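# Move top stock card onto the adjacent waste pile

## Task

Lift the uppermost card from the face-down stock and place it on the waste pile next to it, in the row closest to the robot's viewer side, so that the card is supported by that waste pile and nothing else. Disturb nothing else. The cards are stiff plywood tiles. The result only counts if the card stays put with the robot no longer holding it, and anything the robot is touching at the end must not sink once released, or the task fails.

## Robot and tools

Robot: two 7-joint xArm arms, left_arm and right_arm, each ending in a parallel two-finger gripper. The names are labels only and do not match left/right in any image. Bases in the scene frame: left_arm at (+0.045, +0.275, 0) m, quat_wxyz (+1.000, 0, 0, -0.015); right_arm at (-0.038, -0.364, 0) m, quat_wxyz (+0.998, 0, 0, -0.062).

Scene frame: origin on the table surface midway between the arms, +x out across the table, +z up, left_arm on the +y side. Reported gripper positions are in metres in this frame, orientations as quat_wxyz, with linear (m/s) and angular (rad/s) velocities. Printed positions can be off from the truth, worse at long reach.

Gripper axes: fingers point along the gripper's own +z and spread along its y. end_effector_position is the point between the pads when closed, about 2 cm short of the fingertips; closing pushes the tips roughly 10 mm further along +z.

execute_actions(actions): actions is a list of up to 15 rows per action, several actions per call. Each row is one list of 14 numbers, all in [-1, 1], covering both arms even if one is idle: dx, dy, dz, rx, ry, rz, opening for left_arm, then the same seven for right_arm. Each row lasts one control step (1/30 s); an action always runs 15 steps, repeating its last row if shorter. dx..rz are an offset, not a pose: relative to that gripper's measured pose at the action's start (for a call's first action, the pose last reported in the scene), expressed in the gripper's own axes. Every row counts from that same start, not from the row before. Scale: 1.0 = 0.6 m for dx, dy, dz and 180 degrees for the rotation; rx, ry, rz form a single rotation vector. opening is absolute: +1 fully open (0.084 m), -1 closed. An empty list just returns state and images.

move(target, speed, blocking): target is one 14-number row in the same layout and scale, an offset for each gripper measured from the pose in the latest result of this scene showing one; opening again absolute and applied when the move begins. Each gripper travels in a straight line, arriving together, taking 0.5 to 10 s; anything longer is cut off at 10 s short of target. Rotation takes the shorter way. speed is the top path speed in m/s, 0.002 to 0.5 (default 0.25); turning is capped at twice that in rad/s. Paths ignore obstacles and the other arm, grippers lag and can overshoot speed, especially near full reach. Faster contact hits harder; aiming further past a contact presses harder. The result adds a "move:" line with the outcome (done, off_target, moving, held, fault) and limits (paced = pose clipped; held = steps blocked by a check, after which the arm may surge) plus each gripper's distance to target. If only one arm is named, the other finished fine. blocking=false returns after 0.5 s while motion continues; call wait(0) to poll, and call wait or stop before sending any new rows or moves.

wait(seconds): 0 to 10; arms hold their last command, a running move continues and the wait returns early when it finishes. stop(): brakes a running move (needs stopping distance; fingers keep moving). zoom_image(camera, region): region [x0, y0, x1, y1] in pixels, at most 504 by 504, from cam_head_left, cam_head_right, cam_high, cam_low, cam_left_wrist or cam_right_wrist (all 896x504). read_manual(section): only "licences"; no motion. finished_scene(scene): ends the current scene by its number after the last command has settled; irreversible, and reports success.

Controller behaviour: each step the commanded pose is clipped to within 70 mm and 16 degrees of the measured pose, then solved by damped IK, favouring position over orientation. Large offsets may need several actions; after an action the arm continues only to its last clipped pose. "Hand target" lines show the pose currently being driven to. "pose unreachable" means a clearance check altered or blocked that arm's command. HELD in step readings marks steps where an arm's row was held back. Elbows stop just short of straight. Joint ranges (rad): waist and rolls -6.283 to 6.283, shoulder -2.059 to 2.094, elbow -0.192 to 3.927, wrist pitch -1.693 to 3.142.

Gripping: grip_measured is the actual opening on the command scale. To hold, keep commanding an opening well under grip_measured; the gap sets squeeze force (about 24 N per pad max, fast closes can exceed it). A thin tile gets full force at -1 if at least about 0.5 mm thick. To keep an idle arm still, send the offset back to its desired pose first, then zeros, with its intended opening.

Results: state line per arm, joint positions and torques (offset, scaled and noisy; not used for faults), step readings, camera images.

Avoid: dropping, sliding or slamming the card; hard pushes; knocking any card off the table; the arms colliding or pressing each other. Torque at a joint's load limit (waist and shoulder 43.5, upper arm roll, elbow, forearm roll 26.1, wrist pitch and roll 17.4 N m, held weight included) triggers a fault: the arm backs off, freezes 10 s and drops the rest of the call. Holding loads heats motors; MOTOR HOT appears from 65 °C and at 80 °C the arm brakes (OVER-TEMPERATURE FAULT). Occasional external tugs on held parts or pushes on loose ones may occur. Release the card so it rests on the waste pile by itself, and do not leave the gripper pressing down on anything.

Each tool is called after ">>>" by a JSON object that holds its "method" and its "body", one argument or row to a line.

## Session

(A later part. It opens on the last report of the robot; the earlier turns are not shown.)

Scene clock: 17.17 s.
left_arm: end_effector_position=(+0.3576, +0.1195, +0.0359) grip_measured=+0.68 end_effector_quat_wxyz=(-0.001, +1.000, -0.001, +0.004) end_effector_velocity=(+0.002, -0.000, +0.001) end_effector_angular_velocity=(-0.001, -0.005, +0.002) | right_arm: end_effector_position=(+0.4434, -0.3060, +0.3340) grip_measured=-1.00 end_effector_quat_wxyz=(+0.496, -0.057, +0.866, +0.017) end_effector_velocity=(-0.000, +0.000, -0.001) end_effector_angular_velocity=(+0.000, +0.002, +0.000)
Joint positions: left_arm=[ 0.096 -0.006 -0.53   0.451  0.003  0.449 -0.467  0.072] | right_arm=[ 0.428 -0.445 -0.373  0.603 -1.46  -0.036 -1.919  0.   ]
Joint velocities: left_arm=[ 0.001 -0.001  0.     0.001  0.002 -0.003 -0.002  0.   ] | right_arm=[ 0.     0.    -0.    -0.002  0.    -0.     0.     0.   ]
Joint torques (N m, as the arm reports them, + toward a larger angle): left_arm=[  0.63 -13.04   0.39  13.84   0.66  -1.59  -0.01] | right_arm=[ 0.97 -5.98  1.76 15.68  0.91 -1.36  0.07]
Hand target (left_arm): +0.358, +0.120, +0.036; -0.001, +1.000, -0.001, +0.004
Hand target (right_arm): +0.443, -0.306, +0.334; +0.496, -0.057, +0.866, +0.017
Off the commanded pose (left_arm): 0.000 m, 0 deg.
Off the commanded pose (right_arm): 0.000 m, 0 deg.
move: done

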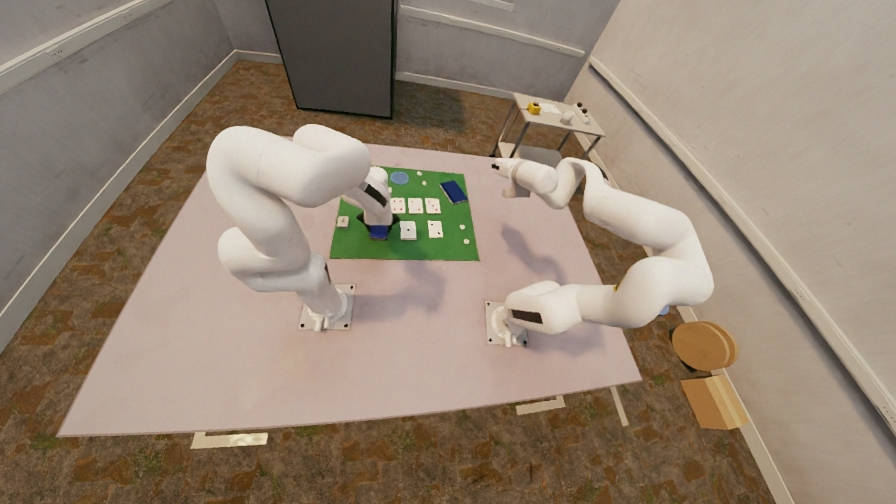

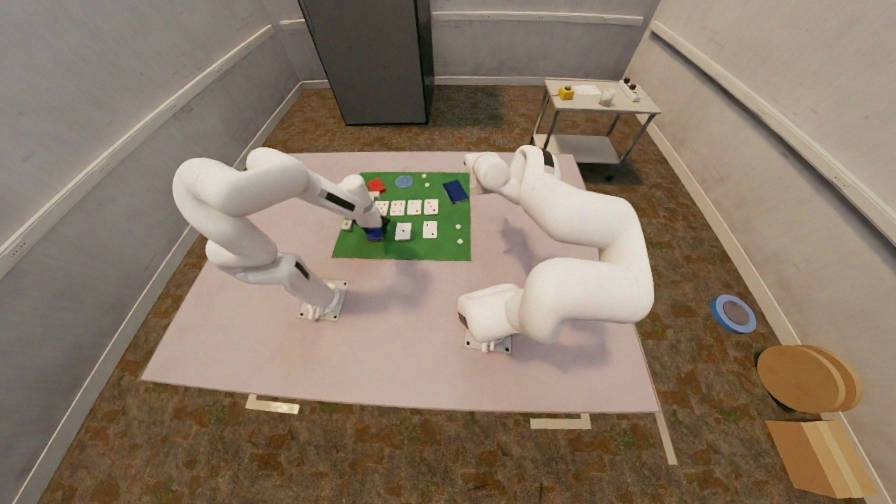

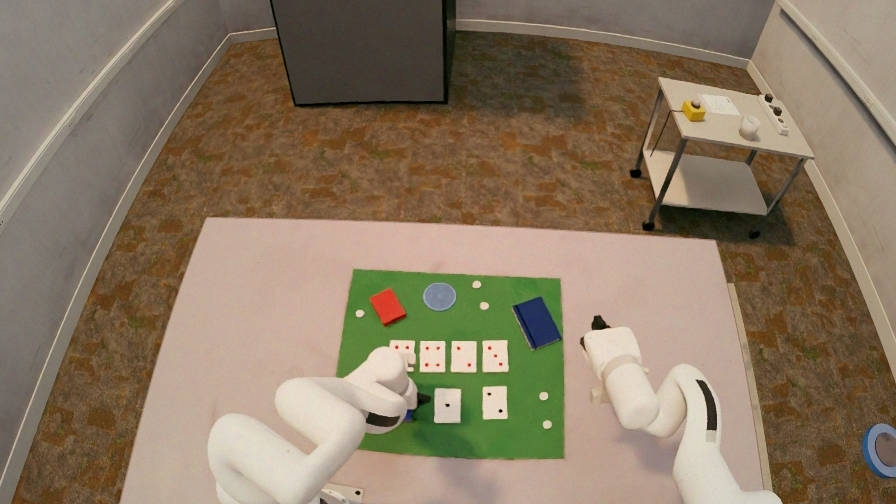

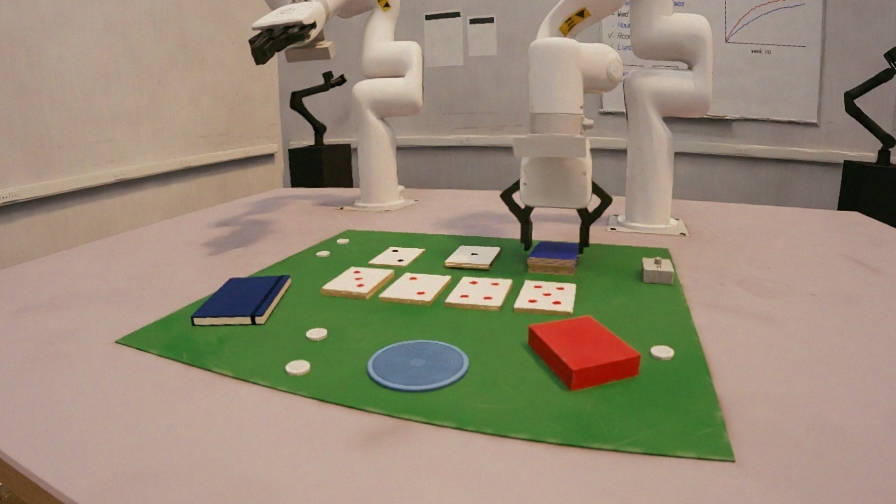

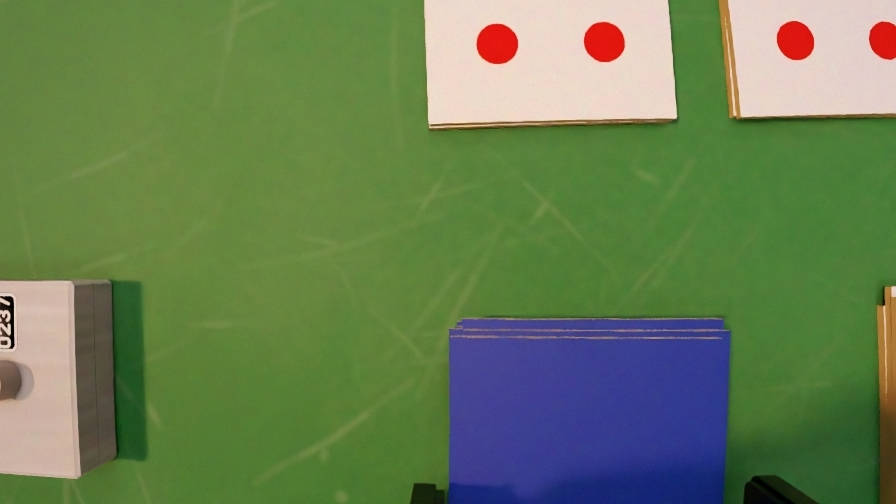

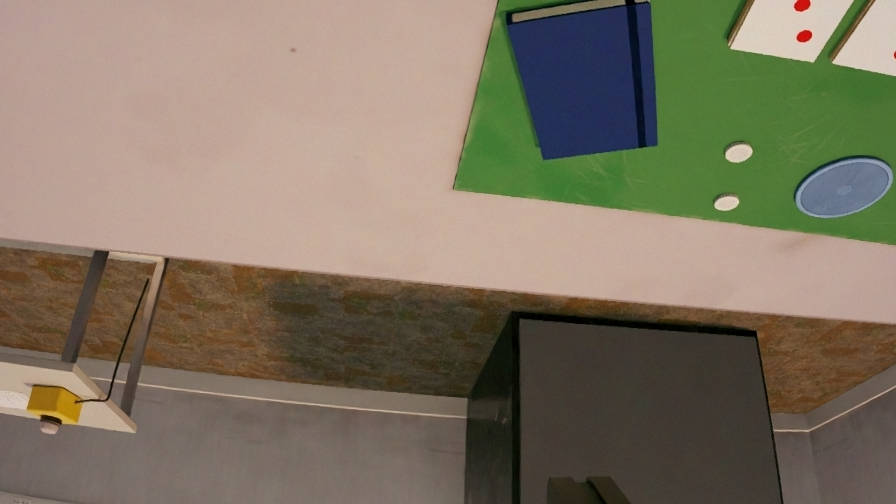

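Close gradually.

>>> {"method": "execute_actions", "body": {
  "actions": [
    [[0,0,0,0,0,0,0.64,0,0,0,0,0,0,-1],[0,0,0,0,0,0,0.6,0,0,0,0,0,0,-1],[0,0,0,0,0,0,0.57,0,0,0,0,0,0,-1],[0,0,0,0,0,0,0.54,0,0,0,0,0,0,-1],[0,0,0,0,0,0,0.51,0,0,0,0,0,0,-1],[0,0,0,0,0,0,0.48,0,0,0,0,0,0,-1],[0,0,0,0,0,0,0.45,0,0,0,0,0,0,-1],[0,0,0,0,0,0,0.42,0,0,0,0,0,0,-1],[0,0,0,0,0,0,0.39,0,0,0,0,0,0,-1],[0,0,0,0,0,0,0.36,0,0,0,0,0,0,-1],[0,0,0,0,0,0,0.33,0,0,0,0,0,0,-1],[0,0,0,0,0,0,0.3,0,0,0,0,0,0,-1]]
  ]
}}

>>> {"method": "zoom_image", "body": {
  "camera": "cam_low",
  "region": [510, 225, 600, 285]
}}

Scene clock: 18.13 s.
left_arm: end_effector_position=(+0.3577, +0.1194, +0.0360) grip_measured=+0.46 end_effector_quat_wxyz=(-0.000, +1.000, -0.001, +0.004) end_effector_velocity=(+0.000, +0.000, +0.000) end_effector_angular_velocity=(+0.000, -0.001, +0.001) | right_arm: end_effector_position=(+0.4434, -0.3060, +0.3340) grip_measured=-1.00 end_effector_quat_wxyz=(+0.496, -0.057, +0.866, +0.017) end_effector_velocity=(+0.000, -0.001, -0.000) end_effector_angular_velocity=(+0.001, +0.000, -0.003)
Joint positions: left_arm=[ 0.096 -0.006 -0.53   0.451  0.003  0.449 -0.467  0.063] | right_arm=[ 0.428 -0.445 -0.373  0.603 -1.46  -0.036 -1.919  0.   ]
Joint velocities: left_arm=[ 0.001 -0.001  0.    -0.     0.001 -0.    -0.     0.   ] | right_arm=[-0.001  0.    -0.002  0.    -0.     0.     0.001  0.   ]
Joint torques (N m, as the arm reports them, + toward a larger angle): left_arm=[  0.68 -12.86   0.39  13.5    0.36  -1.47   0.1 ] | right_arm=[ 0.72 -6.05  1.77 15.68  1.03 -1.39  0.11]
Hand target (left_arm): +0.358, +0.119, +0.036; -0.001, +1.000, -0.001, +0.004
Hand target (right_arm): +0.443, -0.306, +0.334; +0.496, -0.057, +0.866, +0.017
Off the commanded pose (left_arm): 0.000 m, 0 deg.
Off the commanded pose (right_arm): 0.000 m, 0 deg.
Step readings (end_effector_position):
0: left_arm (+0.3575, +0.1195, +0.0358) | right_arm (+0.4434, -0.3060, +0.3340)
1: left_arm (+0.3575, +0.1195, +0.0358) | right_arm (+0.4434, -0.3060, +0.3340)
2: left_arm (+0.3575, +0.1195, +0.0358) | right_arm (+0.4434, -0.3060, +0.3340)
4: left_arm (+0.3576, +0.1195, +0.0359) | right_arm (+0.4434, -0.3060, +0.3340)
8: left_arm (+0.3577, +0.1194, +0.0360) | right_arm (+0.4434, -0.3060, +0.3340)
15: end_effector_position above

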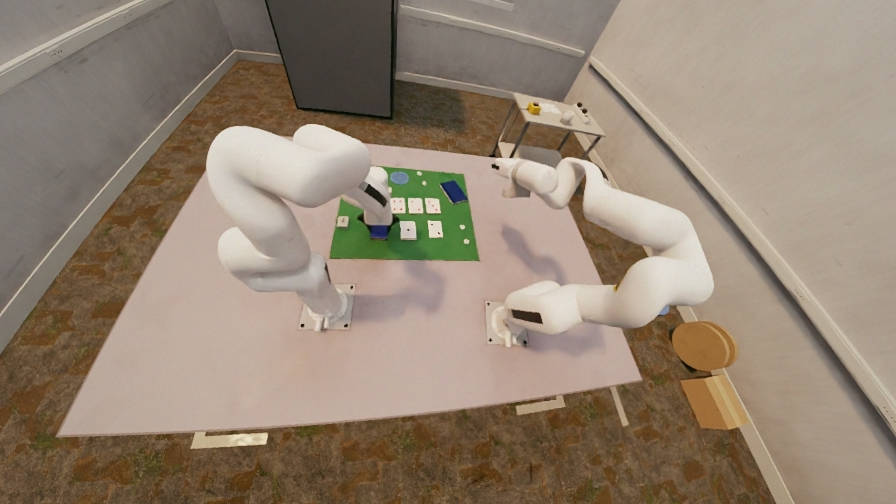

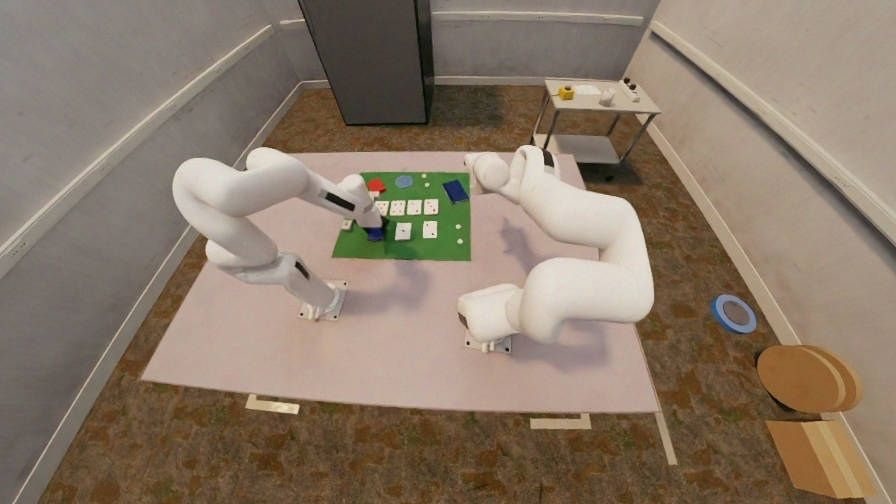

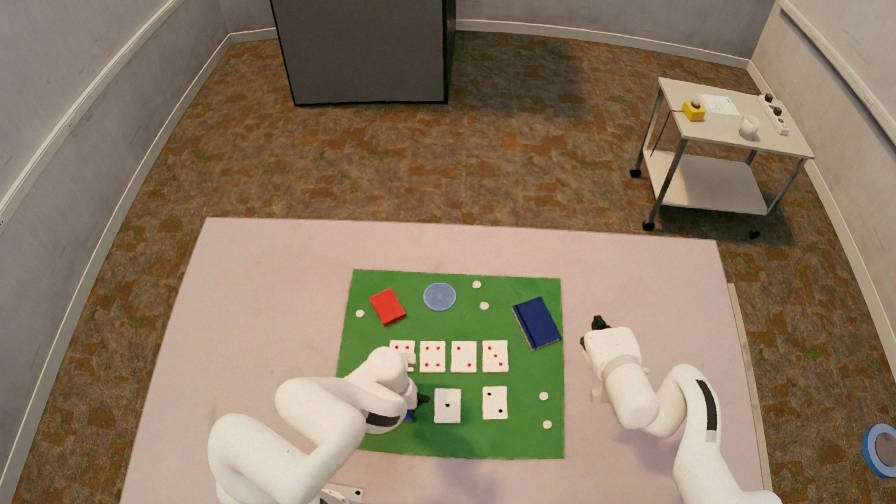

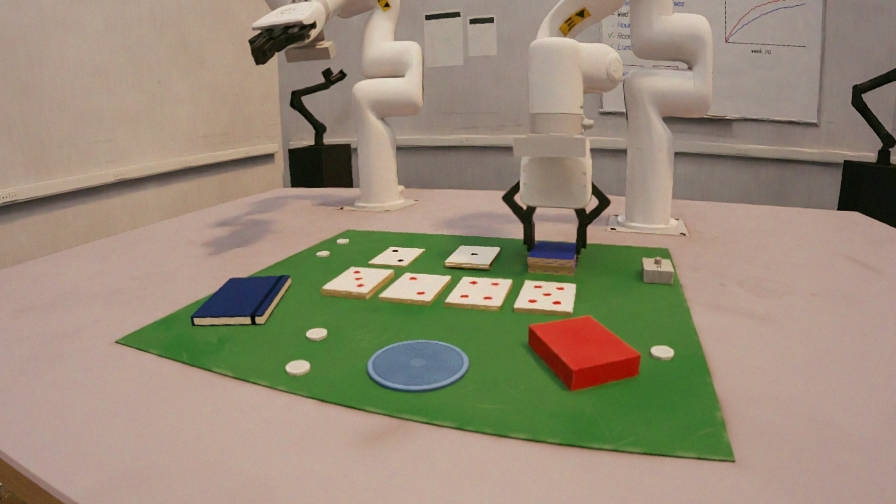

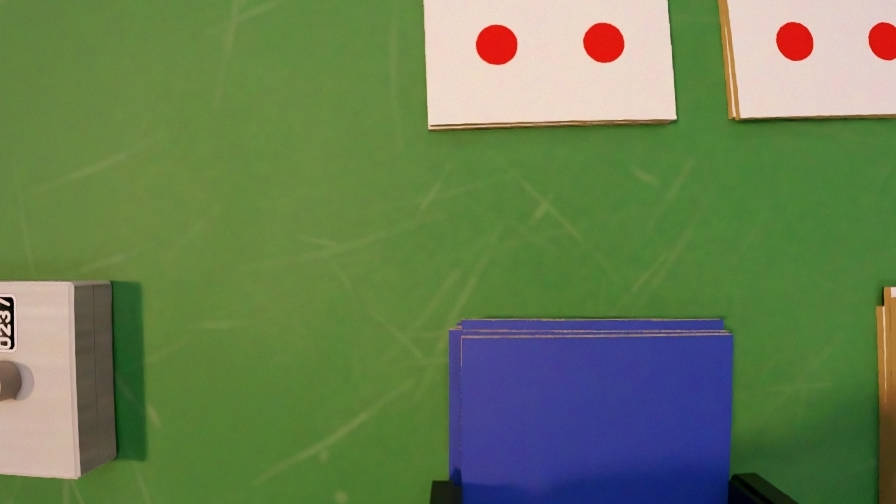

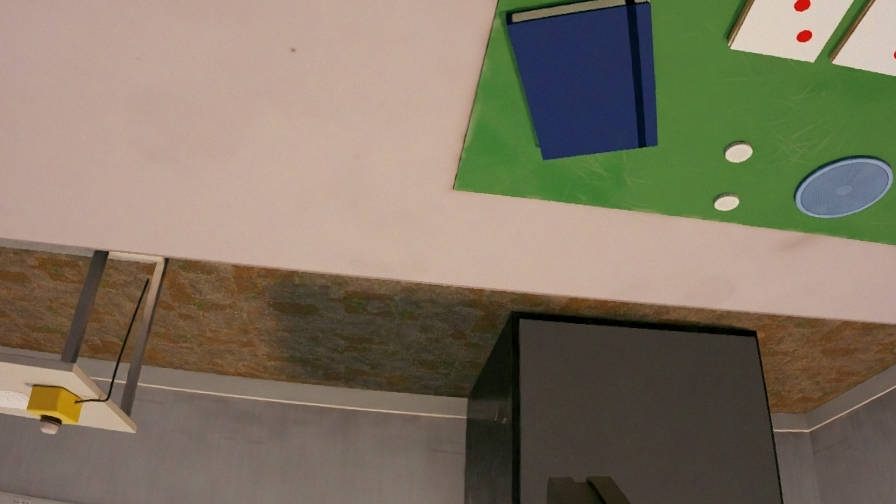

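Region (510, 225, 600, 285) of cam_low's 896x504 image, scaled by 5.600, with more detail than that image has.

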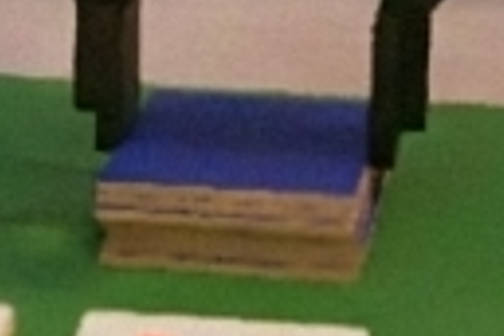

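>>> {"method": "move", "body": {
  "target": [0,0,-0.025,0,0,0,0.15,0,0,0,0,0,0,-1],
  "speed": 0.05
}}

>>> {"method": "zoom_image", "body": {
  "camera": "cam_low",
  "region": [510, 215, 600, 285]
}}

Scene clock: 19.23 s.
left_arm: end_effector_position=(+0.3575, +0.1195, +0.0508) grip_measured=+0.46 end_effector_quat_wxyz=(-0.001, +1.000, -0.001, +0.004) end_effector_velocity=(-0.000, -0.000, +0.001) end_effector_angular_velocity=(-0.000, +0.001, -0.001) | right_arm: end_effector_position=(+0.4434, -0.3060, +0.3340) grip_measured=-1.00 end_effector_quat_wxyz=(+0.496, -0.057, +0.866, +0.017) end_effector_velocity=(-0.000, -0.000, -0.000) end_effector_angular_velocity=(+0.000, +0.001, +0.000)
Joint positions: left_arm=[ 0.087 -0.065 -0.531  0.456 -0.058  0.505 -0.422  0.063] | right_arm=[ 0.428 -0.445 -0.373  0.603 -1.46  -0.036 -1.919  0.   ]
Joint velocities: left_arm=[-0.001 -0.004 -0.     0.001 -0.005  0.005  0.004 -0.   ] | right_arm=[ 0.     0.    -0.    -0.001  0.    -0.    -0.001  0.   ]
Joint torques (N m, as the arm reports them, + toward a larger angle): left_arm=[  0.6  -12.33   0.9   14.59   0.61  -1.56   0.02] | right_arm=[ 1.02 -6.17  1.69 15.73  0.95 -1.36  0.12]
Hand target (left_arm): +0.358, +0.119, +0.051; -0.001, +1.000, -0.001, +0.004
Hand target (right_arm): +0.443, -0.306, +0.334; +0.496, -0.057, +0.866, +0.017
Off the commanded pose (left_arm): 0.000 m, 0 deg.
Off the commanded pose (right_arm): 0.000 m, 0 deg.
move: done

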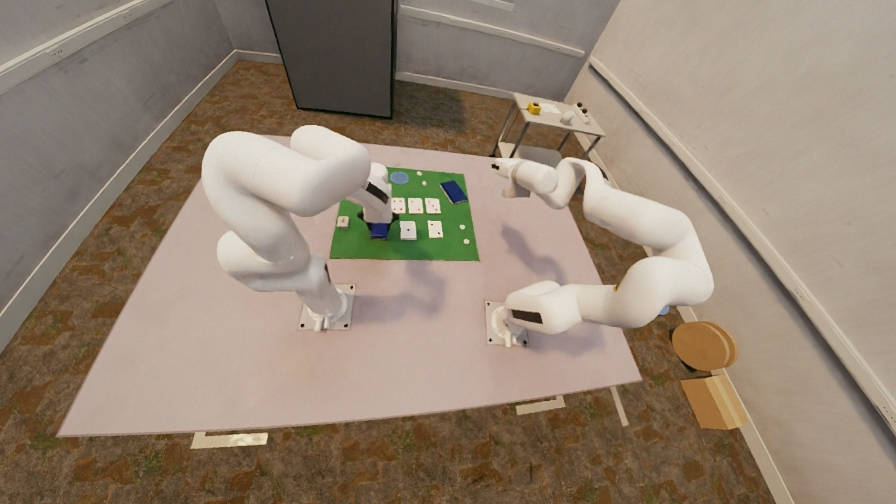

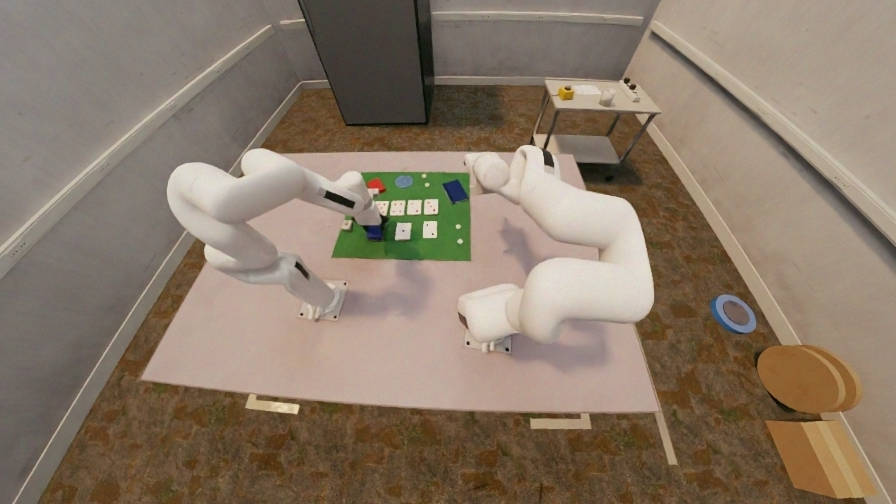

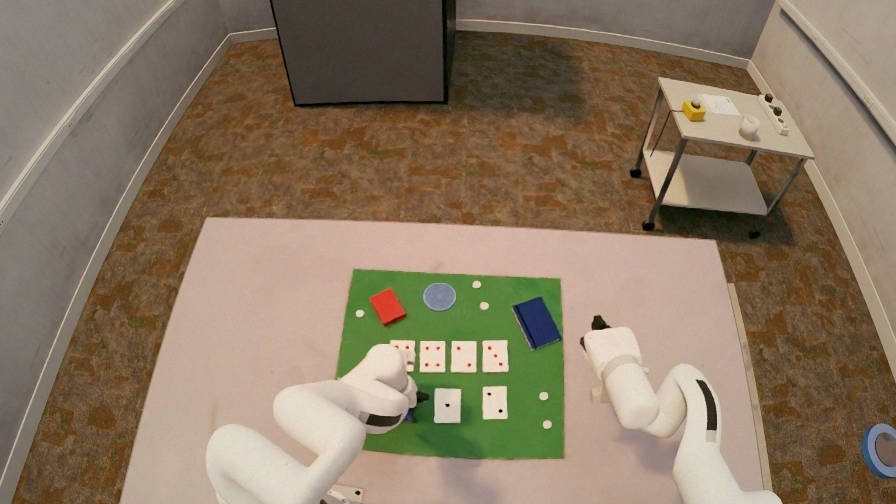

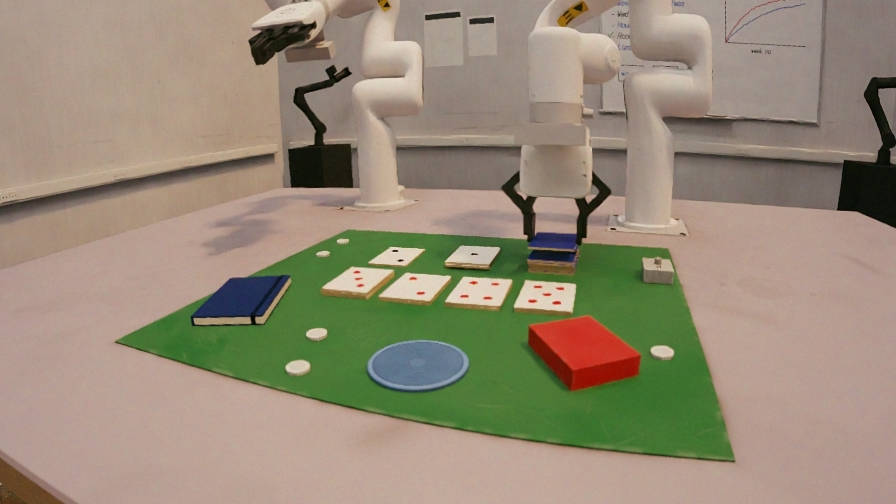

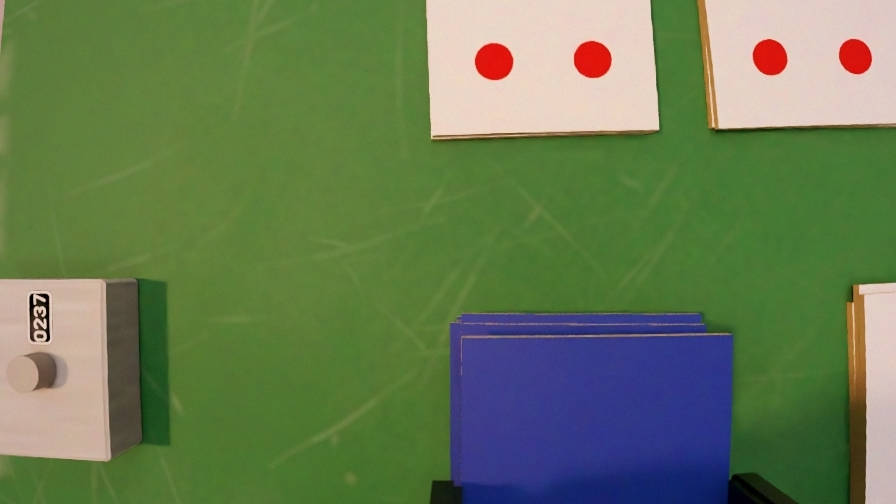

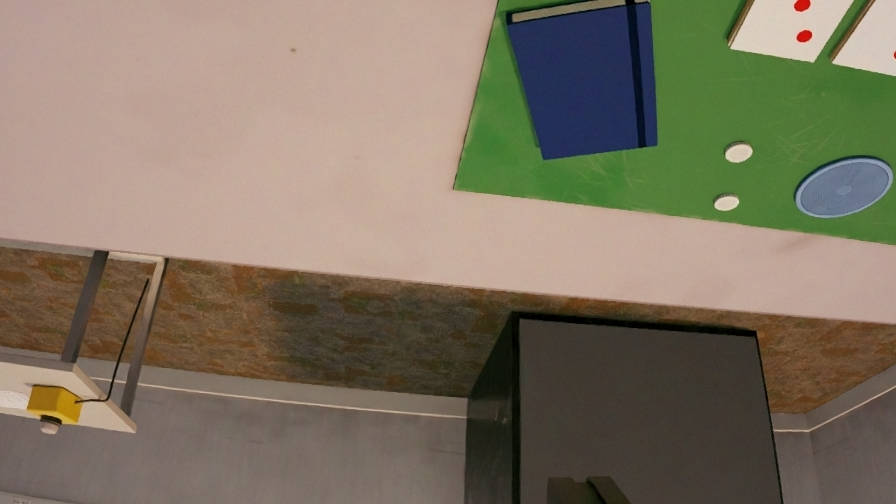

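Region (510, 215, 600, 285) of cam_low's 896x504 image, scaled by 5.600, with more detail than that image has.

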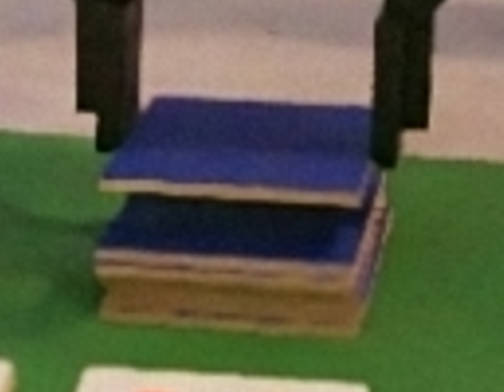

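>>> {"method": "move", "body": {
  "target": [0.016,0.2025,0.012,0,0,-0.019,0.15,0,0,0,0,0,0,-1],
  "speed": 0.2
}}

>>> {"method": "zoom_image", "body": {
  "camera": "cam_low",
  "region": [420, 215, 520, 285]
}}

Scene clock: 20.63 s.
left_arm: end_effector_position=(+0.3676, -0.0014, +0.0438) grip_measured=+0.46 end_effector_quat_wxyz=(-0.000, +1.000, +0.029, +0.004) end_effector_velocity=(-0.001, -0.003, -0.000) end_effector_angular_velocity=(+0.003, -0.001, -0.002) | right_arm: end_effector_position=(+0.4434, -0.3060, +0.3340) grip_measured=-1.00 end_effector_quat_wxyz=(+0.496, -0.057, +0.866, +0.017) end_effector_velocity=(+0.000, +0.001, +0.000) end_effector_angular_velocity=(-0.000, -0.001, +0.001)
Joint positions: left_arm=[-0.067  0.213 -0.598  0.728  0.239  0.558 -0.946  0.063] | right_arm=[ 0.428 -0.445 -0.373  0.603 -1.46  -0.036 -1.919  0.   ]
Joint velocities: left_arm=[-0.009  0.006  0.001  0.008  0.01   0.005 -0.014  0.   ] | right_arm=[ 0.001 -0.     0.     0.001  0.    -0.    -0.001  0.   ]
Joint torques (N m, as the arm reports them, + toward a larger angle): left_arm=[  0.56 -17.52  -2.51  15.13   0.31  -1.64   0.07] | right_arm=[ 0.87 -5.95  1.64 15.69  0.97 -1.37  0.11]
Hand target (left_arm): +0.368, -0.002, +0.044; -0.000, +1.000, +0.029, +0.005
Hand target (right_arm): +0.443, -0.306, +0.334; +0.496, -0.057, +0.866, +0.017
Off the commanded pose (left_arm): 0.001 m, 0 deg.
Off the commanded pose (right_arm): 0.000 m, 0 deg.
move: done

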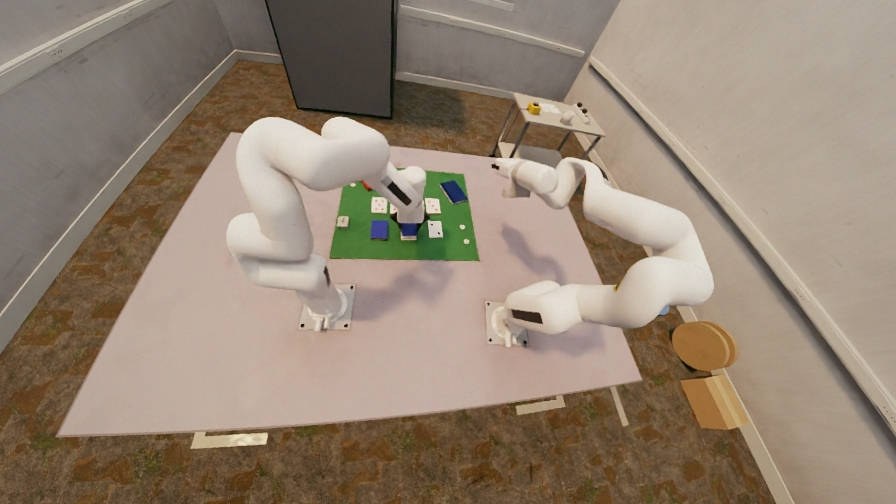

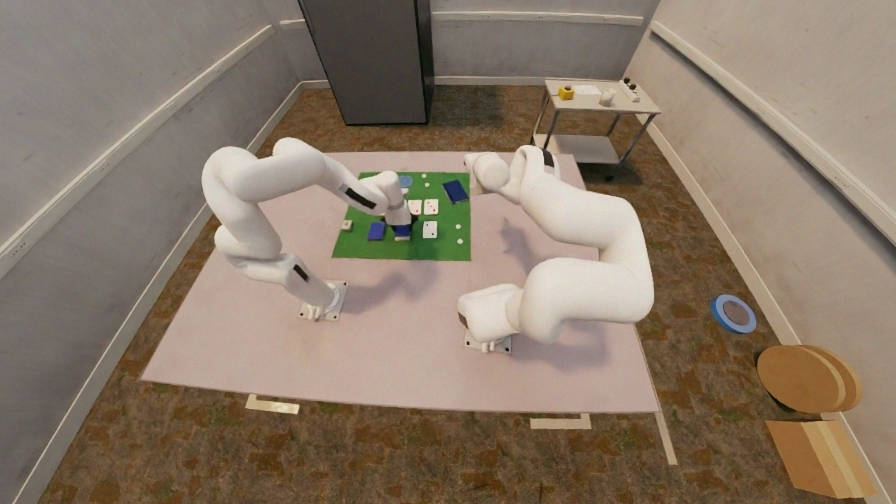

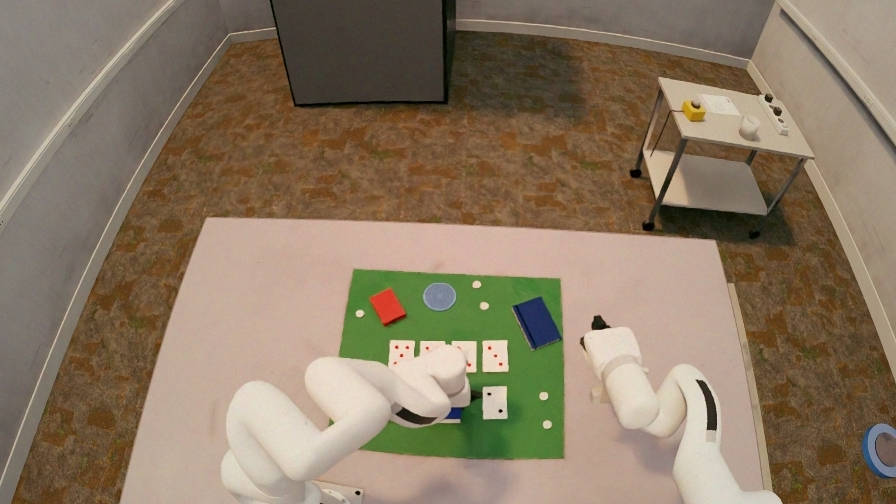

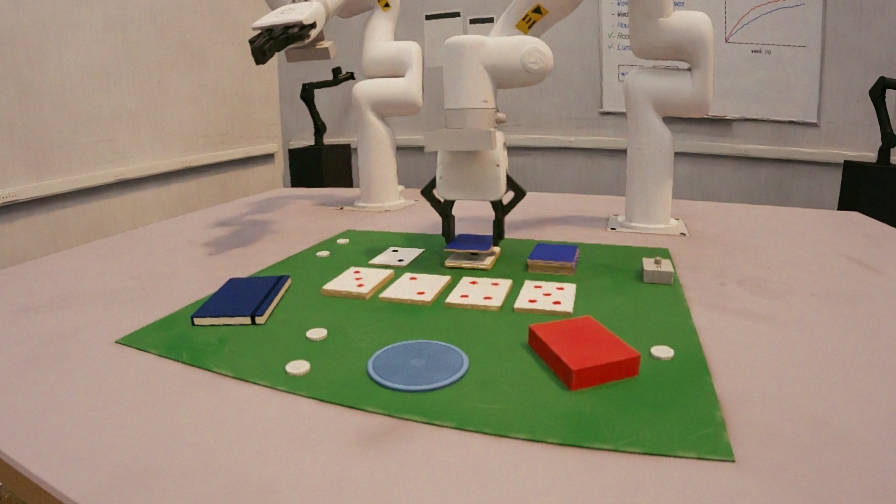

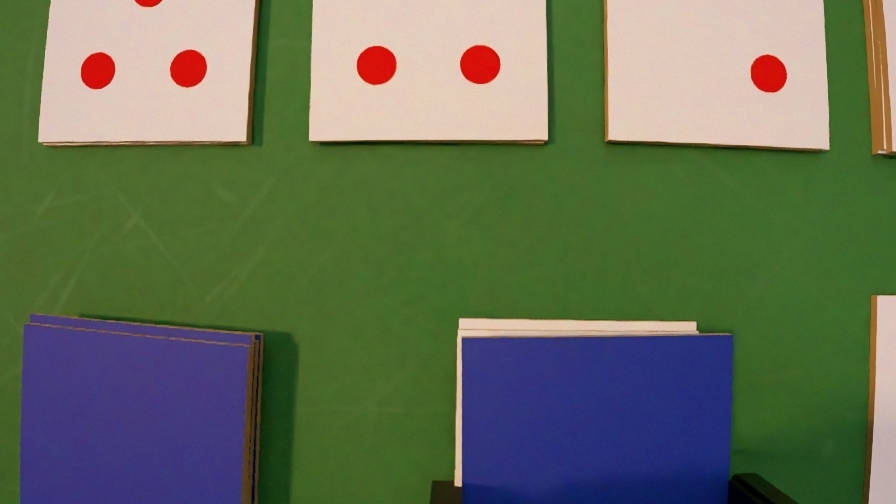

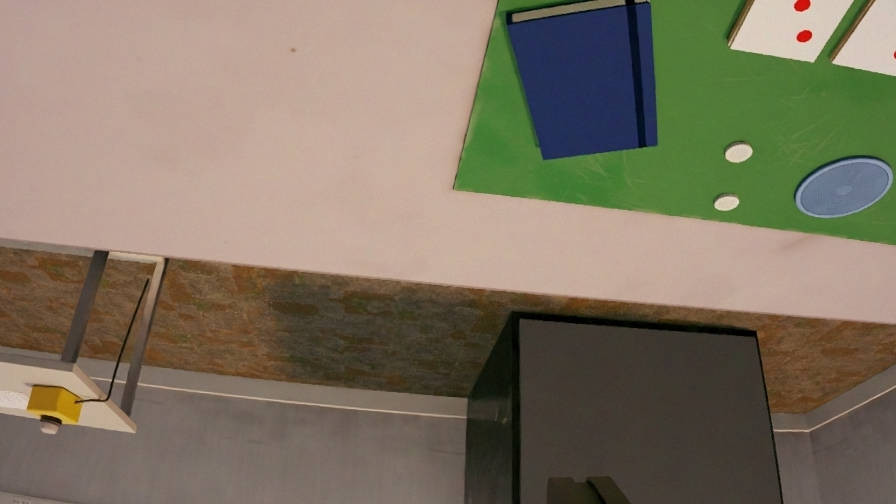

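Region (420, 215, 520, 285) of cam_low's 896x504 image, scaled by 5.040, with more detail than that image has; it fills the top 353 rows of this view, and the rest is white.

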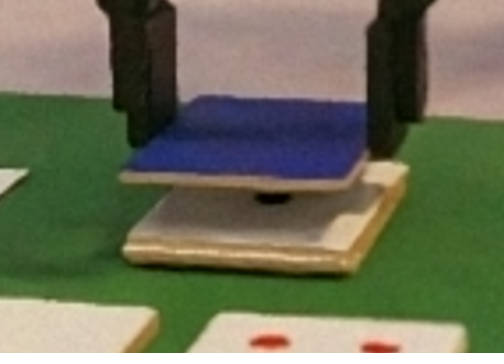

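>>> {"method": "move", "body": {
  "target": [0,0,0.0245,0,0,0,0.15,0,0,0,0,0,0,-1],
  "speed": 0.04
}}

>>> {"method": "zoom_image", "body": {
  "camera": "cam_low",
  "region": [430, 230, 510, 280]
}}

Scene clock: 22.00 s.
left_arm: end_effector_position=(+0.3678, -0.0015, +0.0293) grip_measured=+0.46 end_effector_quat_wxyz=(-0.000, +1.000, +0.029, +0.004) end_effector_velocity=(+0.002, -0.002, +0.001) end_effector_angular_velocity=(-0.003, -0.006, -0.002) | right_arm: end_effector_position=(+0.4434, -0.3060, +0.3340) grip_measured=-1.00 end_effector_quat_wxyz=(+0.496, -0.057, +0.866, +0.017) end_effector_velocity=(+0.000, +0.000, +0.000) end_effector_angular_velocity=(-0.001, -0.001, +0.001)
Joint positions: left_arm=[-0.085  0.258 -0.571  0.728  0.293  0.522 -0.985  0.063] | right_arm=[ 0.428 -0.445 -0.373  0.603 -1.46  -0.036 -1.919  0.   ]
Joint velocities: left_arm=[-0.003  0.001  0.002  0.004  0.005 -0.003 -0.003  0.   ] | right_arm=[ 0.    -0.     0.001  0.    -0.     0.    -0.001  0.   ]
Joint torques (N m, as the arm reports them, + toward a larger angle): left_arm=[  0.65 -18.37  -2.99  14.43   0.39  -1.6    0.07] | right_arm=[ 0.74 -6.12  1.71 15.63  0.99 -1.4   0.12]
Hand target (left_arm): +0.368, -0.001, +0.029; -0.000, +1.000, +0.029, +0.004
Hand target (right_arm): +0.443, -0.306, +0.334; +0.496, -0.057, +0.866, +0.017
Off the commanded pose (left_arm): 0.000 m, 0 deg.
Off the commanded pose (right_arm): 0.000 m, 0 deg.
move: done

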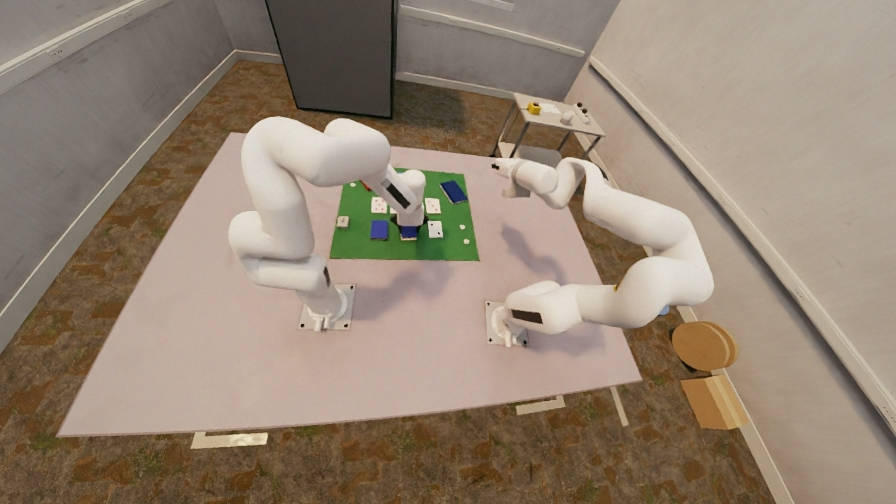

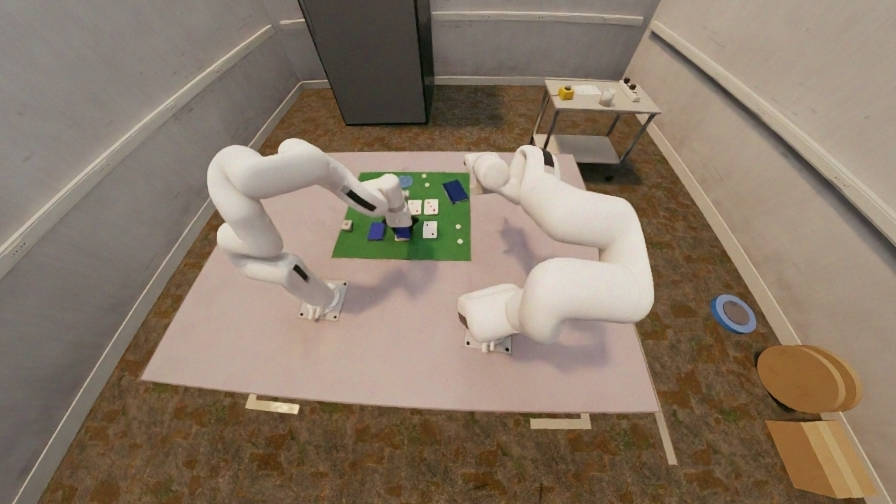

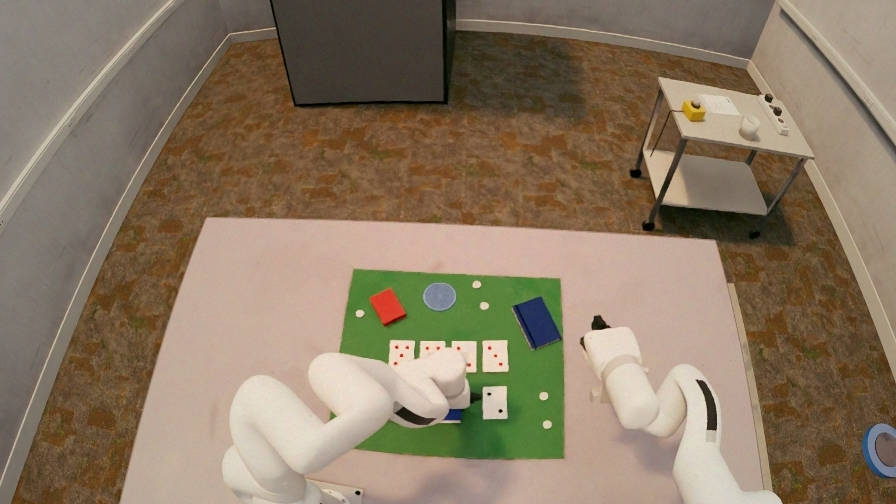

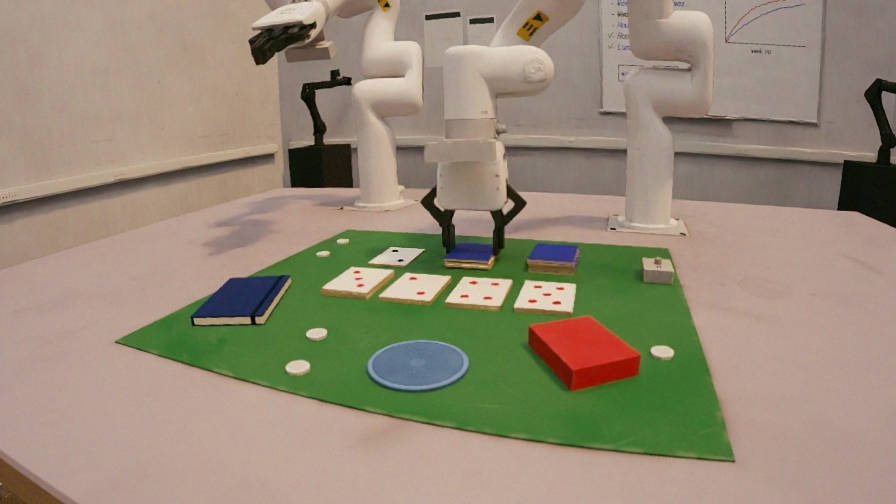

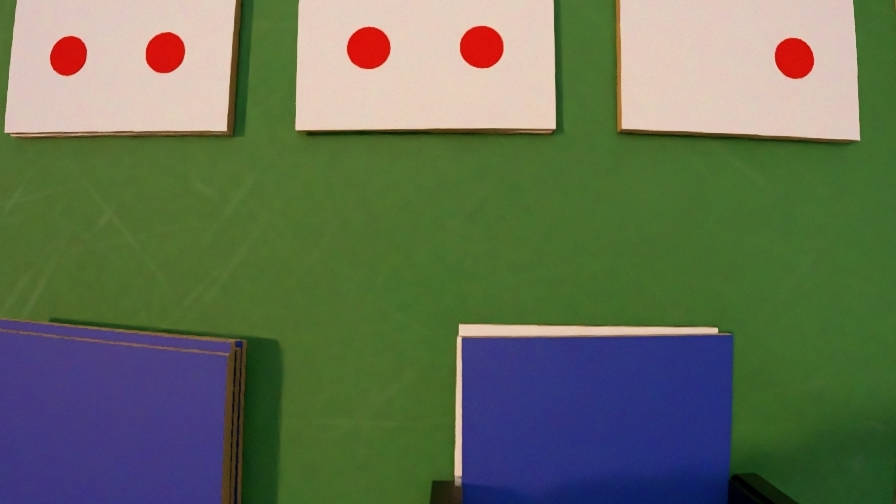

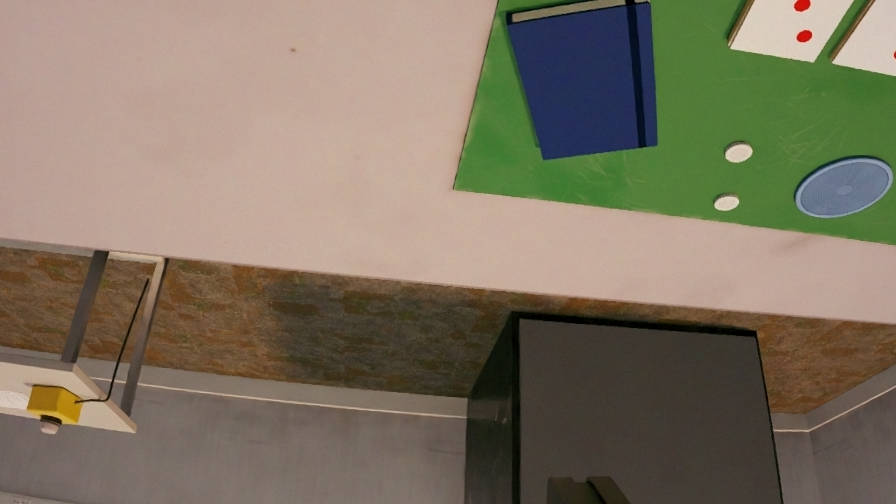

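Region (430, 230, 510, 280) of cam_low's 896x504 image, scaled by 6.300, with more detail than that image has; it fills the top 315 rows of this view, and the rest is white.

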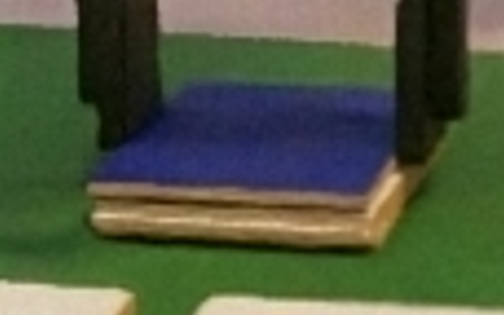

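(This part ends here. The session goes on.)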